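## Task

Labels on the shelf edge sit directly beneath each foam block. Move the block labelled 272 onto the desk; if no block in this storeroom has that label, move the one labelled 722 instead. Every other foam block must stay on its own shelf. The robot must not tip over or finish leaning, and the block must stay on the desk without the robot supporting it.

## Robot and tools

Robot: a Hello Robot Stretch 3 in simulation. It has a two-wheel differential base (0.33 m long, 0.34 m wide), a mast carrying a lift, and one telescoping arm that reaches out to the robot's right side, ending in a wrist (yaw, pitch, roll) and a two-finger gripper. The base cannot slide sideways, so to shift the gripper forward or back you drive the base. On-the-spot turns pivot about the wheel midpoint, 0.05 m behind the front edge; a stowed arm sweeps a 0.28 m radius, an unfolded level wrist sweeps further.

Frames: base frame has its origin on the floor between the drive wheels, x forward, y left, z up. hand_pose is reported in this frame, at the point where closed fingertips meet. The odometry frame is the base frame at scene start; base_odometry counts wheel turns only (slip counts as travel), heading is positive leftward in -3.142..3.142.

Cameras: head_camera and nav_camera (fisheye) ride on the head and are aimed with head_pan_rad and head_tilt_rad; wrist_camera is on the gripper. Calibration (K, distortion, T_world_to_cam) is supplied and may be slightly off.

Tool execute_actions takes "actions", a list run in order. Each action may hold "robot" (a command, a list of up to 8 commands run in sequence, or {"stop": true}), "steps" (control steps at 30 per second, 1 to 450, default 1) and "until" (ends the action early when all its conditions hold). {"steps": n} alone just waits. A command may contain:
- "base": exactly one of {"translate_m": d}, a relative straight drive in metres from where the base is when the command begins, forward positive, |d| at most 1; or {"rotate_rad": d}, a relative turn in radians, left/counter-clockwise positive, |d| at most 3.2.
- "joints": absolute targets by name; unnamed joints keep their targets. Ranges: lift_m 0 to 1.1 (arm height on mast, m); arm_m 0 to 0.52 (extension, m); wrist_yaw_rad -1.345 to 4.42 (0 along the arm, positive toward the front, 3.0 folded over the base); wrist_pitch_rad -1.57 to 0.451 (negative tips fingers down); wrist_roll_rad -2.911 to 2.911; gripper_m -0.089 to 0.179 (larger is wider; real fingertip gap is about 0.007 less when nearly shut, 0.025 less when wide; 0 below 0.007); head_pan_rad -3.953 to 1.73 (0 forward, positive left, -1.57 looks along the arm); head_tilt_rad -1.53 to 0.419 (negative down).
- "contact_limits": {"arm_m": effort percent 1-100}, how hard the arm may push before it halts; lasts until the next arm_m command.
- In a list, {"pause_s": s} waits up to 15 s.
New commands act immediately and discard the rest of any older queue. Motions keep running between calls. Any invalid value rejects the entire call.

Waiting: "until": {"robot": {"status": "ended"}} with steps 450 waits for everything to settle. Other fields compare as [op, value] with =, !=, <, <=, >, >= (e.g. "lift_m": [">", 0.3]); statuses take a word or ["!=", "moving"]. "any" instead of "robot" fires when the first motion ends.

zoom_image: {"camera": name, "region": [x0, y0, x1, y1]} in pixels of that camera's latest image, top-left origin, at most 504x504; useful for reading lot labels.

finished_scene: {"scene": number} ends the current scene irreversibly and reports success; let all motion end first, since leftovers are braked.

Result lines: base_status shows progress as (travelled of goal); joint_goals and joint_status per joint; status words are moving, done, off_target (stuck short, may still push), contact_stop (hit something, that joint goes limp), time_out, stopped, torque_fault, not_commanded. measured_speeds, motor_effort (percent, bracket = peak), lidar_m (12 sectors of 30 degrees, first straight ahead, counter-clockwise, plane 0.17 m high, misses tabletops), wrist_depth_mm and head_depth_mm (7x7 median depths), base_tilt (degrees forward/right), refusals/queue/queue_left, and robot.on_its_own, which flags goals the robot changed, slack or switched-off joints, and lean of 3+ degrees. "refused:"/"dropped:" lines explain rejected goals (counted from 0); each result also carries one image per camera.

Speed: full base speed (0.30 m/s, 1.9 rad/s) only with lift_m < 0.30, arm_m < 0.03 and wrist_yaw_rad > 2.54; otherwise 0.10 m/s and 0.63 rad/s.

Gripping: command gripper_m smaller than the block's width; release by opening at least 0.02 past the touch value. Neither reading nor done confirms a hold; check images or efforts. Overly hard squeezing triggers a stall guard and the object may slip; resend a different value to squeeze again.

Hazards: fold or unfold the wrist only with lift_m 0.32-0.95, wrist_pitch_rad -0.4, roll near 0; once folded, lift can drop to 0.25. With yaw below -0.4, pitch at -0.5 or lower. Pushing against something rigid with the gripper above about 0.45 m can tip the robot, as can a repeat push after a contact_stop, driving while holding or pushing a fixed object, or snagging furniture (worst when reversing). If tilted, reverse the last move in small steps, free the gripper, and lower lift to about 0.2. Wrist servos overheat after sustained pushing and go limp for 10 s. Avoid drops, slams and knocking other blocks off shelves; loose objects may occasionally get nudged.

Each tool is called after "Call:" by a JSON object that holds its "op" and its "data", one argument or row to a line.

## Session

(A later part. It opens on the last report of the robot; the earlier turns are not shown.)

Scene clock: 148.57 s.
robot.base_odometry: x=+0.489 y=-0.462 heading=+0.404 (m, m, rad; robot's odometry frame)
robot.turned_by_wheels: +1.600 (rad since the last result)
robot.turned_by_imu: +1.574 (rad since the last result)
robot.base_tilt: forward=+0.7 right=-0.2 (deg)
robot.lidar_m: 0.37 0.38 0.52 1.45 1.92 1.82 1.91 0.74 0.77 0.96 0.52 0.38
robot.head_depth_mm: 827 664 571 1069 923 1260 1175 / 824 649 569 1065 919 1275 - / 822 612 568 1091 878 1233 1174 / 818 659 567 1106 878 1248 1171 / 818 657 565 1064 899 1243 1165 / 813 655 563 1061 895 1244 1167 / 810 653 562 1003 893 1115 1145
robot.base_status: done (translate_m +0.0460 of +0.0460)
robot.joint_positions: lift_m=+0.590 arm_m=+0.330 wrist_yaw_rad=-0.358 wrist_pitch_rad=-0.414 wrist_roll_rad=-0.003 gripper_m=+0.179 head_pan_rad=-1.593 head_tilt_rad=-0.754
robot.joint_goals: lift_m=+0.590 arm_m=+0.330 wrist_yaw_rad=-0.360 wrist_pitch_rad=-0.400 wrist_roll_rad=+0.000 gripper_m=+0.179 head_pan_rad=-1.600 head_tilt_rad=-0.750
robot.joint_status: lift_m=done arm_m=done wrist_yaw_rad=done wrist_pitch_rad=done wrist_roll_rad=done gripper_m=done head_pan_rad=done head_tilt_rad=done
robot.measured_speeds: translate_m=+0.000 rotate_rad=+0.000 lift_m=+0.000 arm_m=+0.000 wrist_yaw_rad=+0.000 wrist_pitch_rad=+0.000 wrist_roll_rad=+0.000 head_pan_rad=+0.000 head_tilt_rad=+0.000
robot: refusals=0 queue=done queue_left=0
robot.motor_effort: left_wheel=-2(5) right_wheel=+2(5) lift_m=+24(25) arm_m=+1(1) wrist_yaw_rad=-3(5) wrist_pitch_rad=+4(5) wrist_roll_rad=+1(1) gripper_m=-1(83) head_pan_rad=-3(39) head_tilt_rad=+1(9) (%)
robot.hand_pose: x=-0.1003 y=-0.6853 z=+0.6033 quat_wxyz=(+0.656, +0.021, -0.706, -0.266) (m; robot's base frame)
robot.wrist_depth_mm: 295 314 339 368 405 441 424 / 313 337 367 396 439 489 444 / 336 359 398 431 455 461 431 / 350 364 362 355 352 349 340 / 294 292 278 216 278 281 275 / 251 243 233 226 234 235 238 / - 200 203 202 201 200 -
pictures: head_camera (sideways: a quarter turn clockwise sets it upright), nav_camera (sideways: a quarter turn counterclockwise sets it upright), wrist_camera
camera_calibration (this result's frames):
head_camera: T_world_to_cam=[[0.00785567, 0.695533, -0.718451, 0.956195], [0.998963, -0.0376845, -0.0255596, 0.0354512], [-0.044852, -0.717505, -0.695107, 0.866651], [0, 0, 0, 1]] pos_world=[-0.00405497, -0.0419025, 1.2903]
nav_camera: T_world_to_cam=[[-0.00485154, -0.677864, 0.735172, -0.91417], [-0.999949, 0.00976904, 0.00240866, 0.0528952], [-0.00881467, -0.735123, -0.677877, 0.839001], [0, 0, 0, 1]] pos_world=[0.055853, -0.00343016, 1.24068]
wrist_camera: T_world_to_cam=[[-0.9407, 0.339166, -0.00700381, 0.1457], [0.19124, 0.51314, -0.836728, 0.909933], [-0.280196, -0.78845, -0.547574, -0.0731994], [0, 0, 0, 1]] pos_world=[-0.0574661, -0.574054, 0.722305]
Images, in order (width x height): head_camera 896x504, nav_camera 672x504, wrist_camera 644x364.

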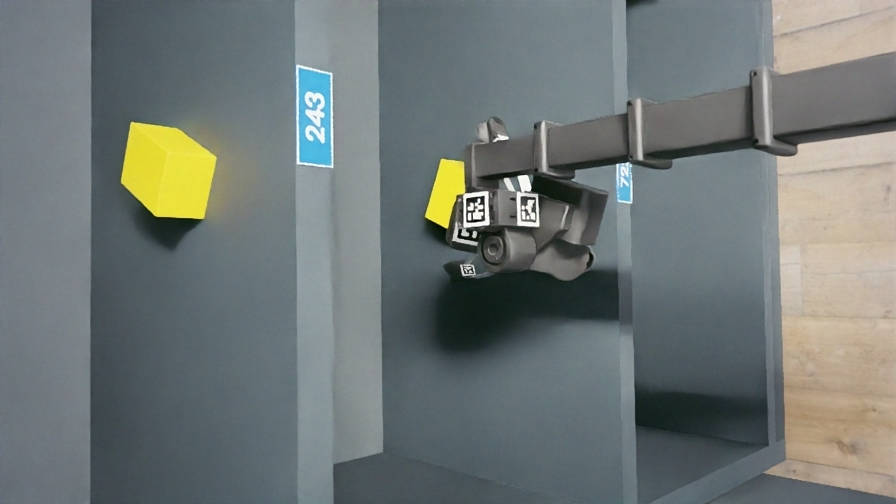

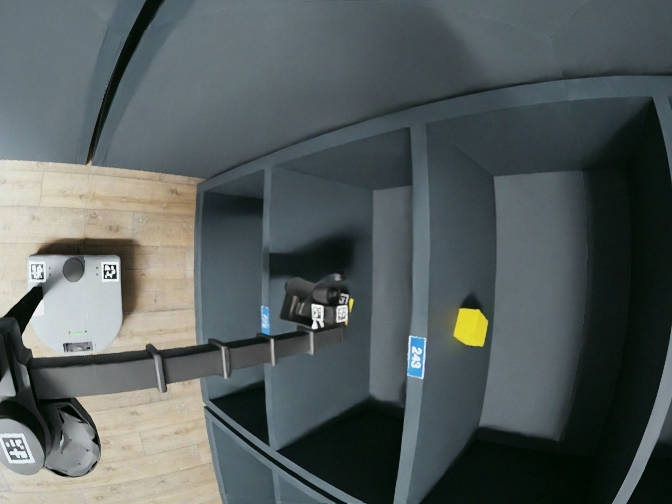

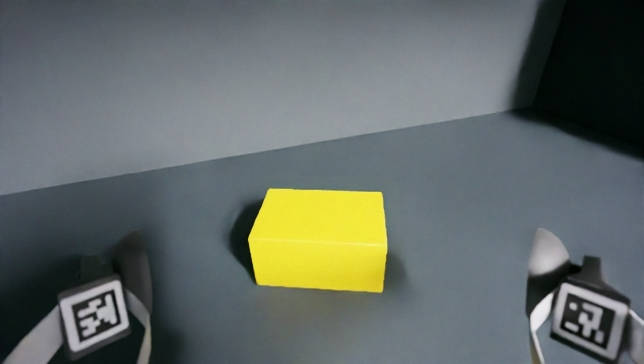

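Call:
{"op": "execute_actions", "data": {
  "actions": [
    {"robot":{"base":{"translate_m":-0.010},"joints":{"lift_m":0.538,"arm_m":0.408,"wrist_yaw_rad":-0.395}},"steps":450,"until":{"robot":{"arm_m":[">",0.385]}}},
    {"robot":{"joints":{"gripper_m":0.045}},"steps":450,"until":{"robot":{"status":"ended"}}}
  ]
}}

Scene clock: 160.03 s.
robot.base_odometry: x=+0.480 y=-0.466 heading=+0.404 (m, m, rad; robot's odometry frame)
robot.turned_by_wheels: +0.000 (rad since the last result)
robot.turned_by_imu: +0.000 (rad since the last result)
robot.base_tilt: forward=+0.8 right=-0.2 (deg)
robot.lidar_m: 0.38 0.39 0.54 1.50 2.34 1.81 1.90 0.73 0.75 0.96 0.53 0.39
robot.head_depth_mm: 826 665 570 1067 920 1250 1173 / 824 662 569 1067 917 1277 - / 820 611 567 1124 878 1251 1164 / 820 634 566 1092 880 1247 1166 / 817 657 566 1059 895 1247 1167 / 814 656 563 1059 896 1244 1168 / 813 654 562 1025 894 1134 1147
robot.base_status: done (translate_m -0.0100 of -0.0100)
robot.joint_positions: lift_m=+0.538 arm_m=+0.408 wrist_yaw_rad=-0.398 wrist_pitch_rad=-0.407 wrist_roll_rad=-0.003 gripper_m=+0.046 head_pan_rad=-1.593 head_tilt_rad=-0.754
robot.joint_goals: lift_m=+0.538 arm_m=+0.408 wrist_yaw_rad=-0.395 wrist_pitch_rad=-0.400 wrist_roll_rad=+0.000 gripper_m=+0.045 head_pan_rad=-1.600 head_tilt_rad=-0.750
robot.joint_status: lift_m=done arm_m=done wrist_yaw_rad=done wrist_pitch_rad=done wrist_roll_rad=done gripper_m=done head_pan_rad=done head_tilt_rad=done
robot.measured_speeds: translate_m=+0.000 rotate_rad=+0.000 lift_m=+0.000 arm_m=+0.000 wrist_yaw_rad=+0.000 wrist_pitch_rad=+0.000 wrist_roll_rad=+0.000 head_pan_rad=+0.000 head_tilt_rad=+0.000
robot: refusals=0 queue=done queue_left=0
robot.motor_effort: left_wheel=-3(6) right_wheel=+3(3) lift_m=+16(25) arm_m=+2(2) wrist_yaw_rad=+4(6) wrist_pitch_rad=+2(5) wrist_roll_rad=+1(1) gripper_m=-25(92) head_pan_rad=-3(3) head_tilt_rad=+2(1) (%)
robot.hand_pose: x=-0.1090 y=-0.7607 z=+0.5534 quat_wxyz=(+0.652, +0.004, -0.706, -0.277) (m; robot's base frame)
robot.wrist_depth_mm: 234 250 271 298 330 370 400 / 245 266 292 322 362 411 414 / 262 283 312 336 345 340 338 / 272 272 268 259 260 256 253 / 216 215 152 141 140 206 203 / 179 178 126 126 124 176 170 / 151 151 142 140 138 142 146
pictures: head_camera (sideways: a quarter turn clockwise sets it upright), nav_camera (sideways: a quarter turn counterclockwise sets it upright), wrist_camera
camera_calibration (this result's frames):
head_camera: T_world_to_cam=[[0.00785539, 0.695528, -0.718456, 0.956202], [0.998963, -0.0376845, -0.0255594, 0.0354511], [-0.0448519, -0.71751, -0.695102, 0.866644], [0, 0, 0, 1]] pos_world=[-0.00405496, -0.0419026, 1.2903]
nav_camera: T_world_to_cam=[[-0.00485126, -0.677858, 0.735177, -0.914176], [-0.999949, 0.00976882, 0.00240875, 0.0528951], [-0.0088146, -0.735128, -0.677871, 0.838995], [0, 0, 0, 1]] pos_world=[0.0558529, -0.00343059, 1.24068]
wrist_camera: T_world_to_cam=[[-0.92628, 0.376773, -0.00691144, 0.192816], [0.209521, 0.499681, -0.840488, 0.90237], [-0.313219, -0.779975, -0.541786, -0.162808], [0, 0, 0, 1]] pos_world=[-0.0614585, -0.650531, 0.671556]
Images, in order (width x height): head_camera 896x504, nav_camera 672x504, wrist_camera 644x364.

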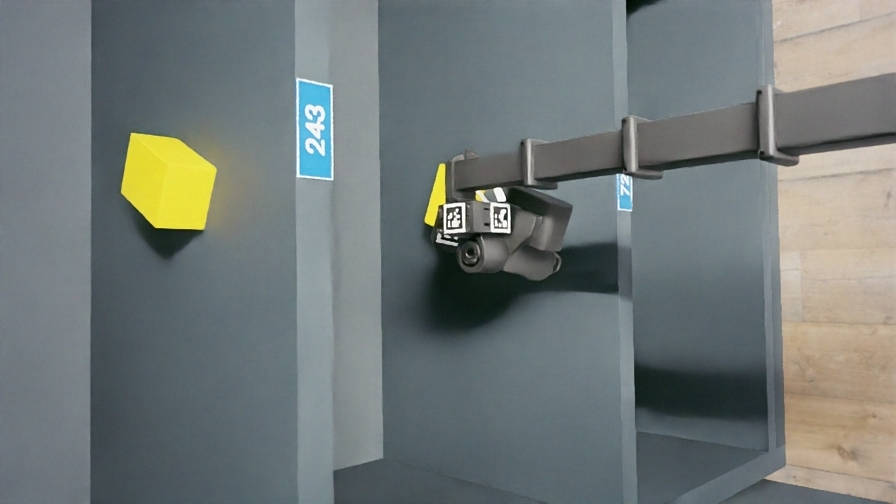

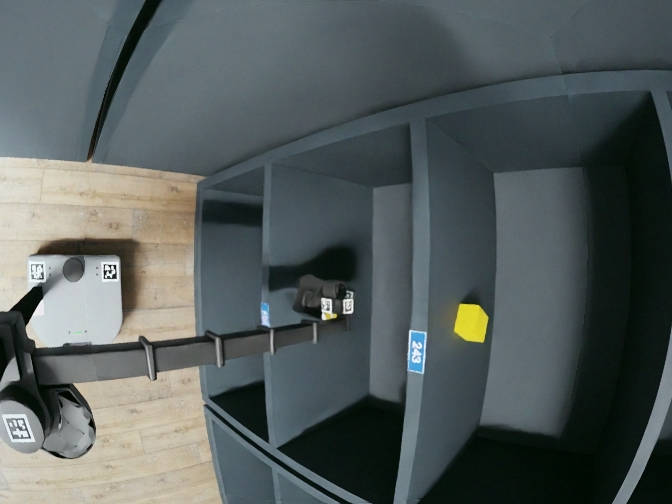

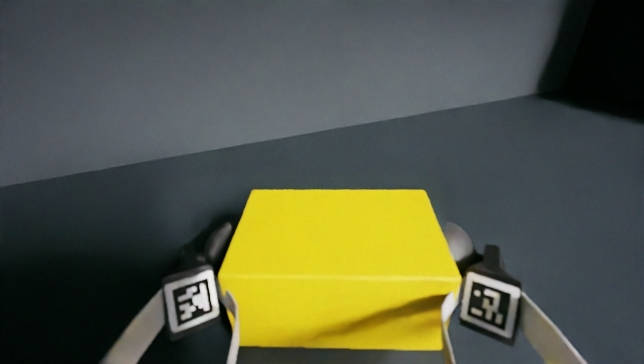

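Call:
{"op": "execute_actions", "data": {
  "actions": [
    {"robot":{"joints":{"lift_m":0.575}},"steps":450,"until":{"robot":{"lift_m":[">",0.558]}}},
    {"robot":{"base":{"translate_m":-0.25},"joints":{"arm_m":0.02,"wrist_yaw_rad":0.0,"head_pan_rad":-3.0,"head_tilt_rad":-0.55}},"steps":450,"until":{"robot":{"arm_m":["<",0.055],"base_status":["!=","moving"]}}},
    {"robot":{"base":{"rotate_rad":-0.897},"joints":{"lift_m":0.80}},"steps":450,"until":{"robot":{"base_status":["!=","moving"]}}},
    {"robot":{"base":{"translate_m":-0.70}},"steps":450,"until":{"robot":{"translate_m":["<",-0.3]}}},
    {"robot":{"joints":{"arm_m":0.45}},"steps":30}
  ]
}}

Scene clock: 191.27 s.
robot.base_odometry: x=-0.103 y=-0.374 heading=-0.493 (m, m, rad; robot's odometry frame)
robot.turned_by_wheels: -0.897 (rad since the last result)
robot.turned_by_imu: -0.882 (rad since the last result)
robot.base_tilt: forward=+1.4 right=+0.6 (deg)
robot.lidar_m: 1.08 0.88 0.88 0.96 1.51 3.43 1.23 1.41 1.40 1.26 0.82 0.81
robot.head_depth_mm: 2233 2320 1513 2264 1824 1588 - / 2005 2128 1438 2139 1766 1585 - / 1811 1950 1428 1714 1827 1502 1307 / 1666 1823 1430 1502 1767 1503 1275 / 1535 1677 1432 1921 1713 1505 1273 / 1433 1550 1573 1852 1822 1497 1274 / 1330 1434 1540 1695 1769 1499 1275
robot.base_status: moving (translate_m -0.4007 of -0.7000)
robot.joint_positions: lift_m=+0.800 arm_m=+0.091 wrist_yaw_rad=-0.002 wrist_pitch_rad=-0.416 wrist_roll_rad=-0.003 gripper_m=+0.046 head_pan_rad=-2.993 head_tilt_rad=-0.556
robot.joint_goals: lift_m=+0.800 arm_m=+0.450 wrist_yaw_rad=+0.000 wrist_pitch_rad=-0.400 wrist_roll_rad=+0.000 gripper_m=+0.045 head_pan_rad=-3.000 head_tilt_rad=-0.550
robot.joint_status: lift_m=done arm_m=moving wrist_yaw_rad=done wrist_pitch_rad=done wrist_roll_rad=done gripper_m=done head_pan_rad=done head_tilt_rad=done
robot.measured_speeds: translate_m=-0.100 rotate_rad=+0.000 lift_m=+0.000 arm_m=+0.139 wrist_yaw_rad=+0.000 wrist_pitch_rad=+0.000 wrist_roll_rad=+0.000 head_pan_rad=+0.000 head_tilt_rad=+0.000
robot: refusals=0 queue=running queue_left=0
robot.motor_effort: left_wheel=+2(7) right_wheel=-4(6) lift_m=+24(24) arm_m=+1(2) wrist_yaw_rad=+3(5) wrist_pitch_rad=+5(5) wrist_roll_rad=+1(1) gripper_m=-19(20) head_pan_rad=-3(41) head_tilt_rad=+2(18) (%)
robot.hand_pose: x=-0.0220 y=-0.4603 z=+0.8128 quat_wxyz=(+0.693, +0.146, -0.691, -0.147) (m; robot's base frame)
robot.wrist_depth_mm: 801 957 - 946 - 942 839 / 835 976 - - - - 882 / 857 - - - - - 914 / 790 760 814 - - - 939 / 624 670 148 141 140 - - / 978 - 126 125 124 - - / 963 937 942 140 140 977 991
pictures: head_camera (sideways: a quarter turn clockwise sets it upright), nav_camera (sideways: a quarter turn counterclockwise sets it upright), wrist_camera
camera_calibration (this result's frames):
head_camera: T_world_to_cam=[[0.533803, 0.0876284, -0.841056, 1.11281], [0.128037, -0.991524, -0.0220427, 0.0361915], [-0.835859, -0.0959199, -0.540498, 0.670352], [0, 0, 0, 1]] pos_world=[-0.0383334, 0.00267135, 1.29905]
nav_camera: T_world_to_cam=[[-0.512974, -0.0871499, 0.853969, -1.06594], [-0.159672, 0.987158, 0.00482796, 0.044619], [-0.843423, -0.133879, -0.520302, 0.639102], [0, 0, 0, 1]] pos_world=[-0.000639419, -0.05138, 1.24259]
wrist_camera: T_world_to_cam=[[-0.99993, -0.0095412, -0.00703335, -0.0173125], [0.000630482, 0.549712, -0.835354, 0.966234], [0.0118366, -0.8353, -0.549667, 0.227429], [0, 0, 0, 1]] pos_world=[-0.0206124, -0.341344, 0.932036]
Images, in order (width x height): head_camera 896x504, nav_camera 672x504, wrist_camera 644x364.

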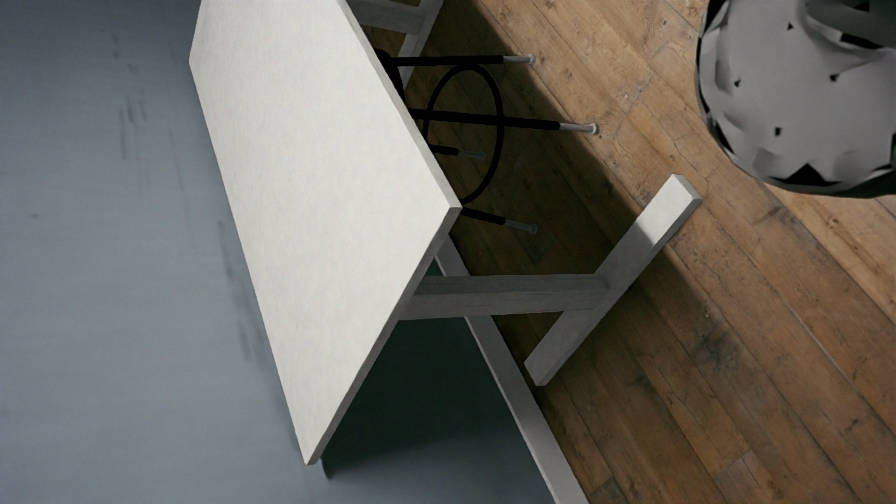

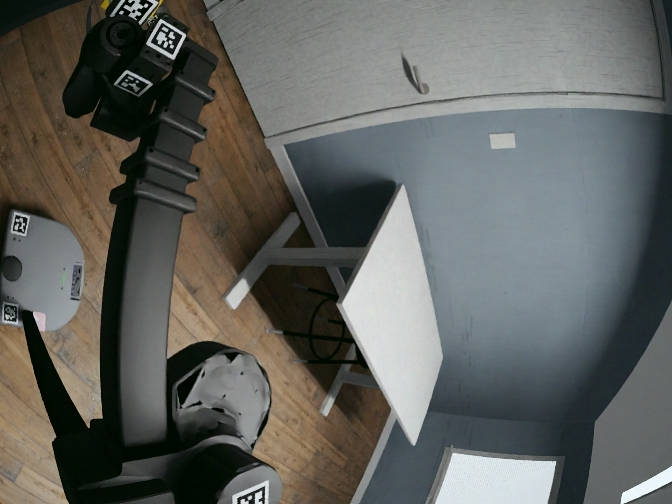

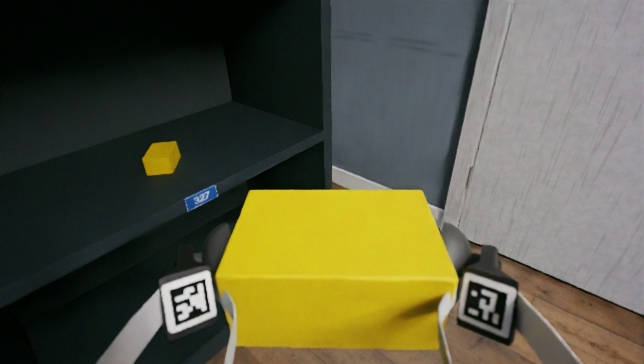

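Call:
{"op": "execute_actions", "data": {
  "actions": [
    {"steps":450,"until":{"robot":{"base_status":["!=","moving"]}}},
    {"robot":{"base":{"rotate_rad":-1.486},"joints":{"arm_m":0.475,"lift_m":0.78,"head_pan_rad":-1.6,"head_tilt_rad":-0.65}},"steps":450,"until":{"robot":{"status":"ended"}}}
  ]
}}

Scene clock: 198.70 s.
robot.base_odometry: x=-0.367 y=-0.233 heading=-1.979 (m, m, rad; robot's odometry frame)
robot.turned_by_wheels: -1.486 (rad since the last result)
robot.turned_by_imu: -1.461 (rad since the last result)
robot.base_tilt: forward=+0.8 right=-0.2 (deg)
robot.lidar_m: 1.30 1.49 1.04 1.23 1.07 1.06 1.24 2.15 1.95 0.94 1.20 1.21
robot.head_depth_mm: 2271 1697 1243 2070 1718 - - / 1969 1696 1188 1544 - 1387 1214 / 1762 1689 1302 949 1611 1411 1224 / 1575 1641 1292 884 1634 1377 1221 / 1434 1535 1181 913 1588 1404 1220 / 1311 1427 1180 1013 1552 1413 1216 / 1220 1314 1178 1572 1626 1409 1219
robot.base_status: done (rotate_rad -1.4859 of -1.4860)
robot.joint_positions: lift_m=+0.780 arm_m=+0.475 wrist_yaw_rad=-0.002 wrist_pitch_rad=-0.416 wrist_roll_rad=-0.003 gripper_m=+0.046 head_pan_rad=-1.607 head_tilt_rad=-0.642
robot.joint_goals: lift_m=+0.780 arm_m=+0.475 wrist_yaw_rad=+0.000 wrist_pitch_rad=-0.400 wrist_roll_rad=+0.000 gripper_m=+0.045 head_pan_rad=-1.600 head_tilt_rad=-0.650
robot.joint_status: lift_m=done arm_m=done wrist_yaw_rad=done wrist_pitch_rad=done wrist_roll_rad=done gripper_m=done head_pan_rad=done head_tilt_rad=done
robot.measured_speeds: translate_m=+0.000 rotate_rad=+0.000 lift_m=+0.000 arm_m=+0.000 wrist_yaw_rad=+0.000 wrist_pitch_rad=+0.000 wrist_roll_rad=+0.000 head_pan_rad=+0.000 head_tilt_rad=+0.000
robot: refusals=0 queue=done queue_left=0
robot.motor_effort: left_wheel=+3(9) right_wheel=-2(9) lift_m=+16(24) arm_m=+1(1) wrist_yaw_rad=+2(3) wrist_pitch_rad=+5(5) wrist_roll_rad=+1(1) gripper_m=-18(18) head_pan_rad=+3(39) head_tilt_rad=-4(15) (%)
robot.hand_pose: x=-0.0220 y=-0.8443 z=+0.7933 quat_wxyz=(+0.693, +0.146, -0.691, -0.147) (m; robot's base frame)
robot.wrist_depth_mm: 535 619 756 906 - - - / 560 654 730 719 688 691 662 / 513 494 490 476 472 459 453 / 370 365 361 359 350 351 343 / 297 292 149 141 140 283 277 / 247 244 126 125 124 243 233 / 210 204 196 140 141 196 201
pictures: head_camera (sideways: a quarter turn clockwise sets it upright), nav_camera (sideways: a quarter turn counterclockwise sets it upright), wrist_camera
camera_calibration (this result's frames):
head_camera: T_world_to_cam=[[0.0144369, 0.610679, -0.791747, 1.05169], [0.998244, -0.0542997, -0.0236795, 0.0330115], [-0.0574521, -0.790014, -0.610391, 0.756531], [0, 0, 0, 1]] pos_world=[-0.00467232, -0.0427807, 1.29523]
nav_camera: T_world_to_cam=[[-0.0111243, -0.591295, 0.806378, -1.00695], [-0.999705, 0.0239877, 0.00379828, 0.0510842], [-0.0215891, -0.806098, -0.591388, 0.726573], [0, 0, 0, 1]] pos_world=[0.0555536, -0.0109394, 1.24147]
wrist_camera: T_world_to_cam=[[-0.999928, -0.00972945, -0.00703889, -0.0212259], [0.00053161, 0.549712, -0.835354, 1.16109], [0.0119969, -0.835298, -0.549667, -0.104112], [0, 0, 0, 1]] pos_world=[-0.0205926, -0.725434, 0.912543]
Images, in order (width x height): head_camera 896x504, nav_camera 672x504, wrist_camera 644x364.

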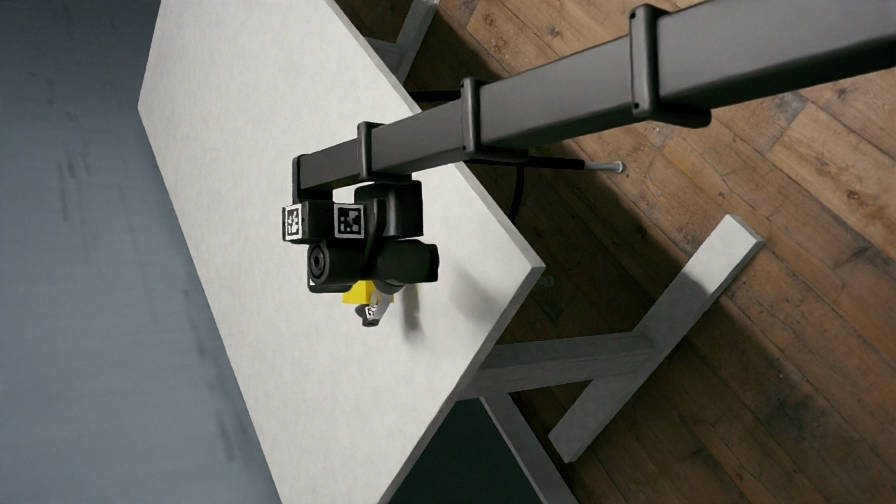

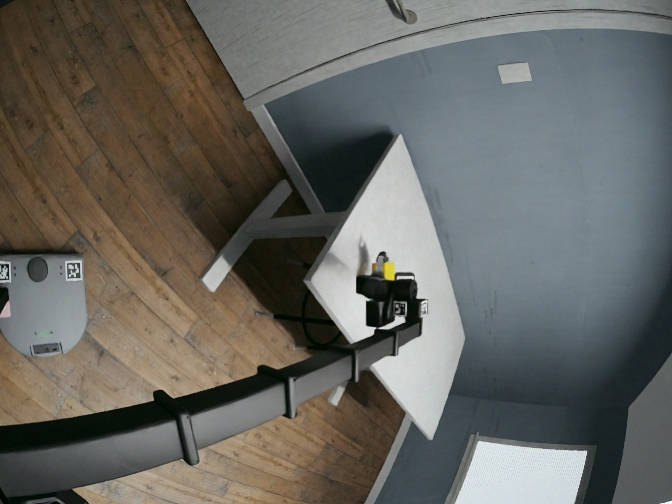

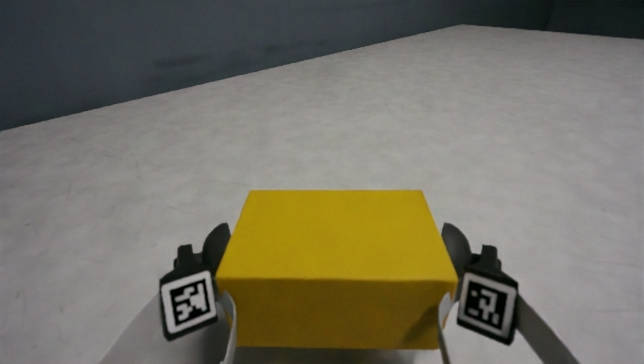

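Call:
{"op": "execute_actions", "data": {
  "actions": [
    {"robot":{"joints":{"lift_m":0.728}},"steps":450,"until":{"robot":{"lift_m":["<",0.732]}}},
    {"robot":{"joints":{"gripper_m":0.14}},"steps":450,"until":{"robot":{"gripper_m":[">",0.128]}}},
    {"robot":{"joints":{"lift_m":0.745,"arm_m":0.385}},"steps":450,"until":{"robot":{"status":"ended"}}}
  ]
}}

Scene clock: 204.87 s.
robot.base_odometry: x=-0.367 y=-0.233 heading=-1.979 (m, m, rad; robot's odometry frame)
robot.turned_by_wheels: +0.000 (rad since the last result)
robot.turned_by_imu: +0.000 (rad since the last result)
robot.base_tilt: forward=+0.7 right=-0.2 (deg)
robot.lidar_m: 1.30 1.49 1.04 1.23 1.06 1.06 1.24 2.15 1.95 0.94 1.20 1.21
robot.head_depth_mm: 2253 1711 1247 2060 1685 1473 - / 1974 1696 1188 1638 - 1386 1201 / 1752 1685 1187 - 1590 1415 1223 / 1571 1638 1183 - 1639 1379 1220 / 1431 1529 1180 922 1589 1407 1218 / 1316 1423 1183 1007 1553 1408 1223 / 1214 1315 1176 1571 1644 1410 1219
robot.base_status: done (rotate_rad -1.4859 of -1.4860)
robot.joint_positions: lift_m=+0.745 arm_m=+0.385 wrist_yaw_rad=-0.002 wrist_pitch_rad=-0.416 wrist_roll_rad=-0.003 gripper_m=+0.140 head_pan_rad=-1.607 head_tilt_rad=-0.642
robot.joint_goals: lift_m=+0.745 arm_m=+0.385 wrist_yaw_rad=+0.000 wrist_pitch_rad=-0.400 wrist_roll_rad=+0.000 gripper_m=+0.140 head_pan_rad=-1.600 head_tilt_rad=-0.650
robot.joint_status: lift_m=done arm_m=done wrist_yaw_rad=done wrist_pitch_rad=done wrist_roll_rad=done gripper_m=done head_pan_rad=done head_tilt_rad=done
robot.measured_speeds: translate_m=+0.000 rotate_rad=+0.000 lift_m=+0.000 arm_m=+0.000 wrist_yaw_rad=+0.000 wrist_pitch_rad=+0.000 wrist_roll_rad=+0.000 head_pan_rad=+0.000 head_tilt_rad=+0.000
robot: refusals=0 queue=done queue_left=0
robot.motor_effort: left_wheel=+3(3) right_wheel=-2(2) lift_m=+24(24) arm_m=-3(3) wrist_yaw_rad=+2(2) wrist_pitch_rad=+5(5) wrist_roll_rad=+1(1) gripper_m=+0(82) head_pan_rad=+3(4) head_tilt_rad=-4(4) (%)
robot.hand_pose: x=-0.0220 y=-0.7548 z=+0.7578 quat_wxyz=(+0.693, +0.146, -0.691, -0.147) (m; robot's base frame)
robot.wrist_depth_mm: 595 682 816 957 - - - / 588 611 595 580 571 549 538 / 412 402 397 389 386 375 370 / 316 300 296 214 265 287 284 / 263 243 236 224 223 235 237 / 695 203 198 196 194 - - / 781 165 169 168 167 161 927
pictures: head_camera (sideways: a quarter turn clockwise sets it upright), nav_camera (sideways: a quarter turn counterclockwise sets it upright), wrist_camera
camera_calibration (this result's frames):
head_camera: T_world_to_cam=[[0.0144322, 0.61068, -0.791746, 1.05169], [0.998244, -0.054292, -0.0236795, 0.0330116], [-0.0574461, -0.790014, -0.610391, 0.756532], [0, 0, 0, 1]] pos_world=[-0.004672, -0.0427807, 1.29523]
nav_camera: T_world_to_cam=[[-0.0111198, -0.591296, 0.806378, -1.00695], [-0.999705, 0.0239801, 0.00379827, 0.0510842], [-0.0215829, -0.806098, -0.591388, 0.726574], [0, 0, 0, 1]] pos_world=[0.0555537, -0.010939, 1.24147]
wrist_camera: T_world_to_cam=[[-0.999928, -0.00972701, -0.00703895, -0.0206036], [0.000533002, 0.549712, -0.835354, 1.08223], [0.0119949, -0.835298, -0.549667, -0.0488586], [0, 0, 0, 1]] pos_world=[-0.0205929, -0.635924, 0.877041]
Images, in order (width x height): head_camera 896x504, nav_camera 672x504, wrist_camera 644x364.

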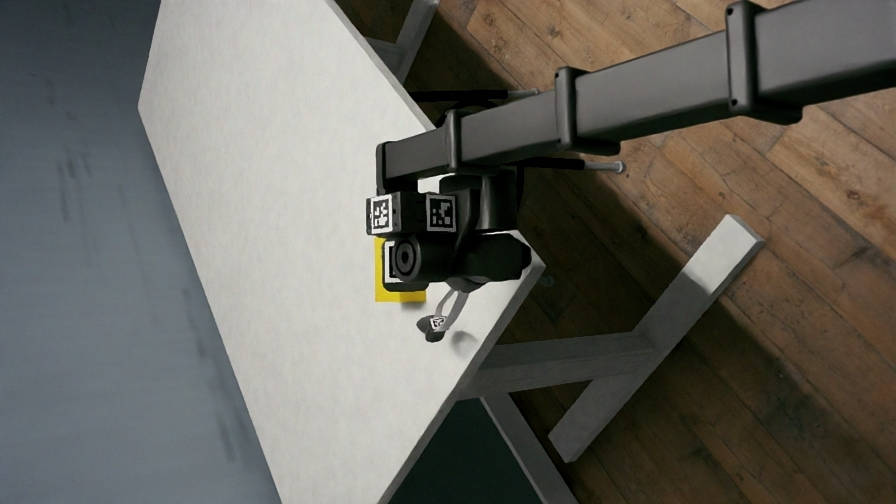

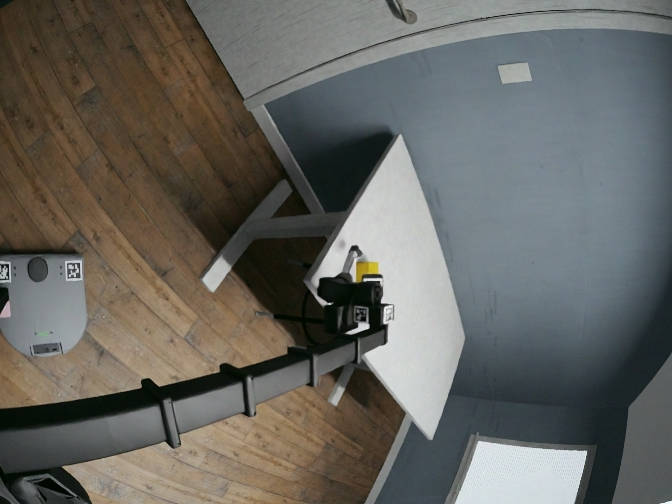

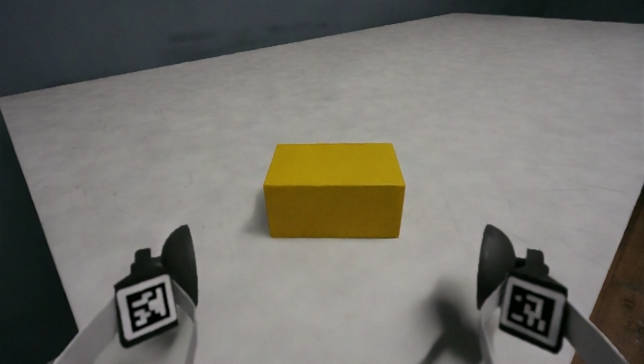

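None of the twelve labels read 272, so block 722 is now on the desk and released.

Call:
{"op": "finished_scene", "data": {
  "scene": 2
}}

The scene is finished: the task was done.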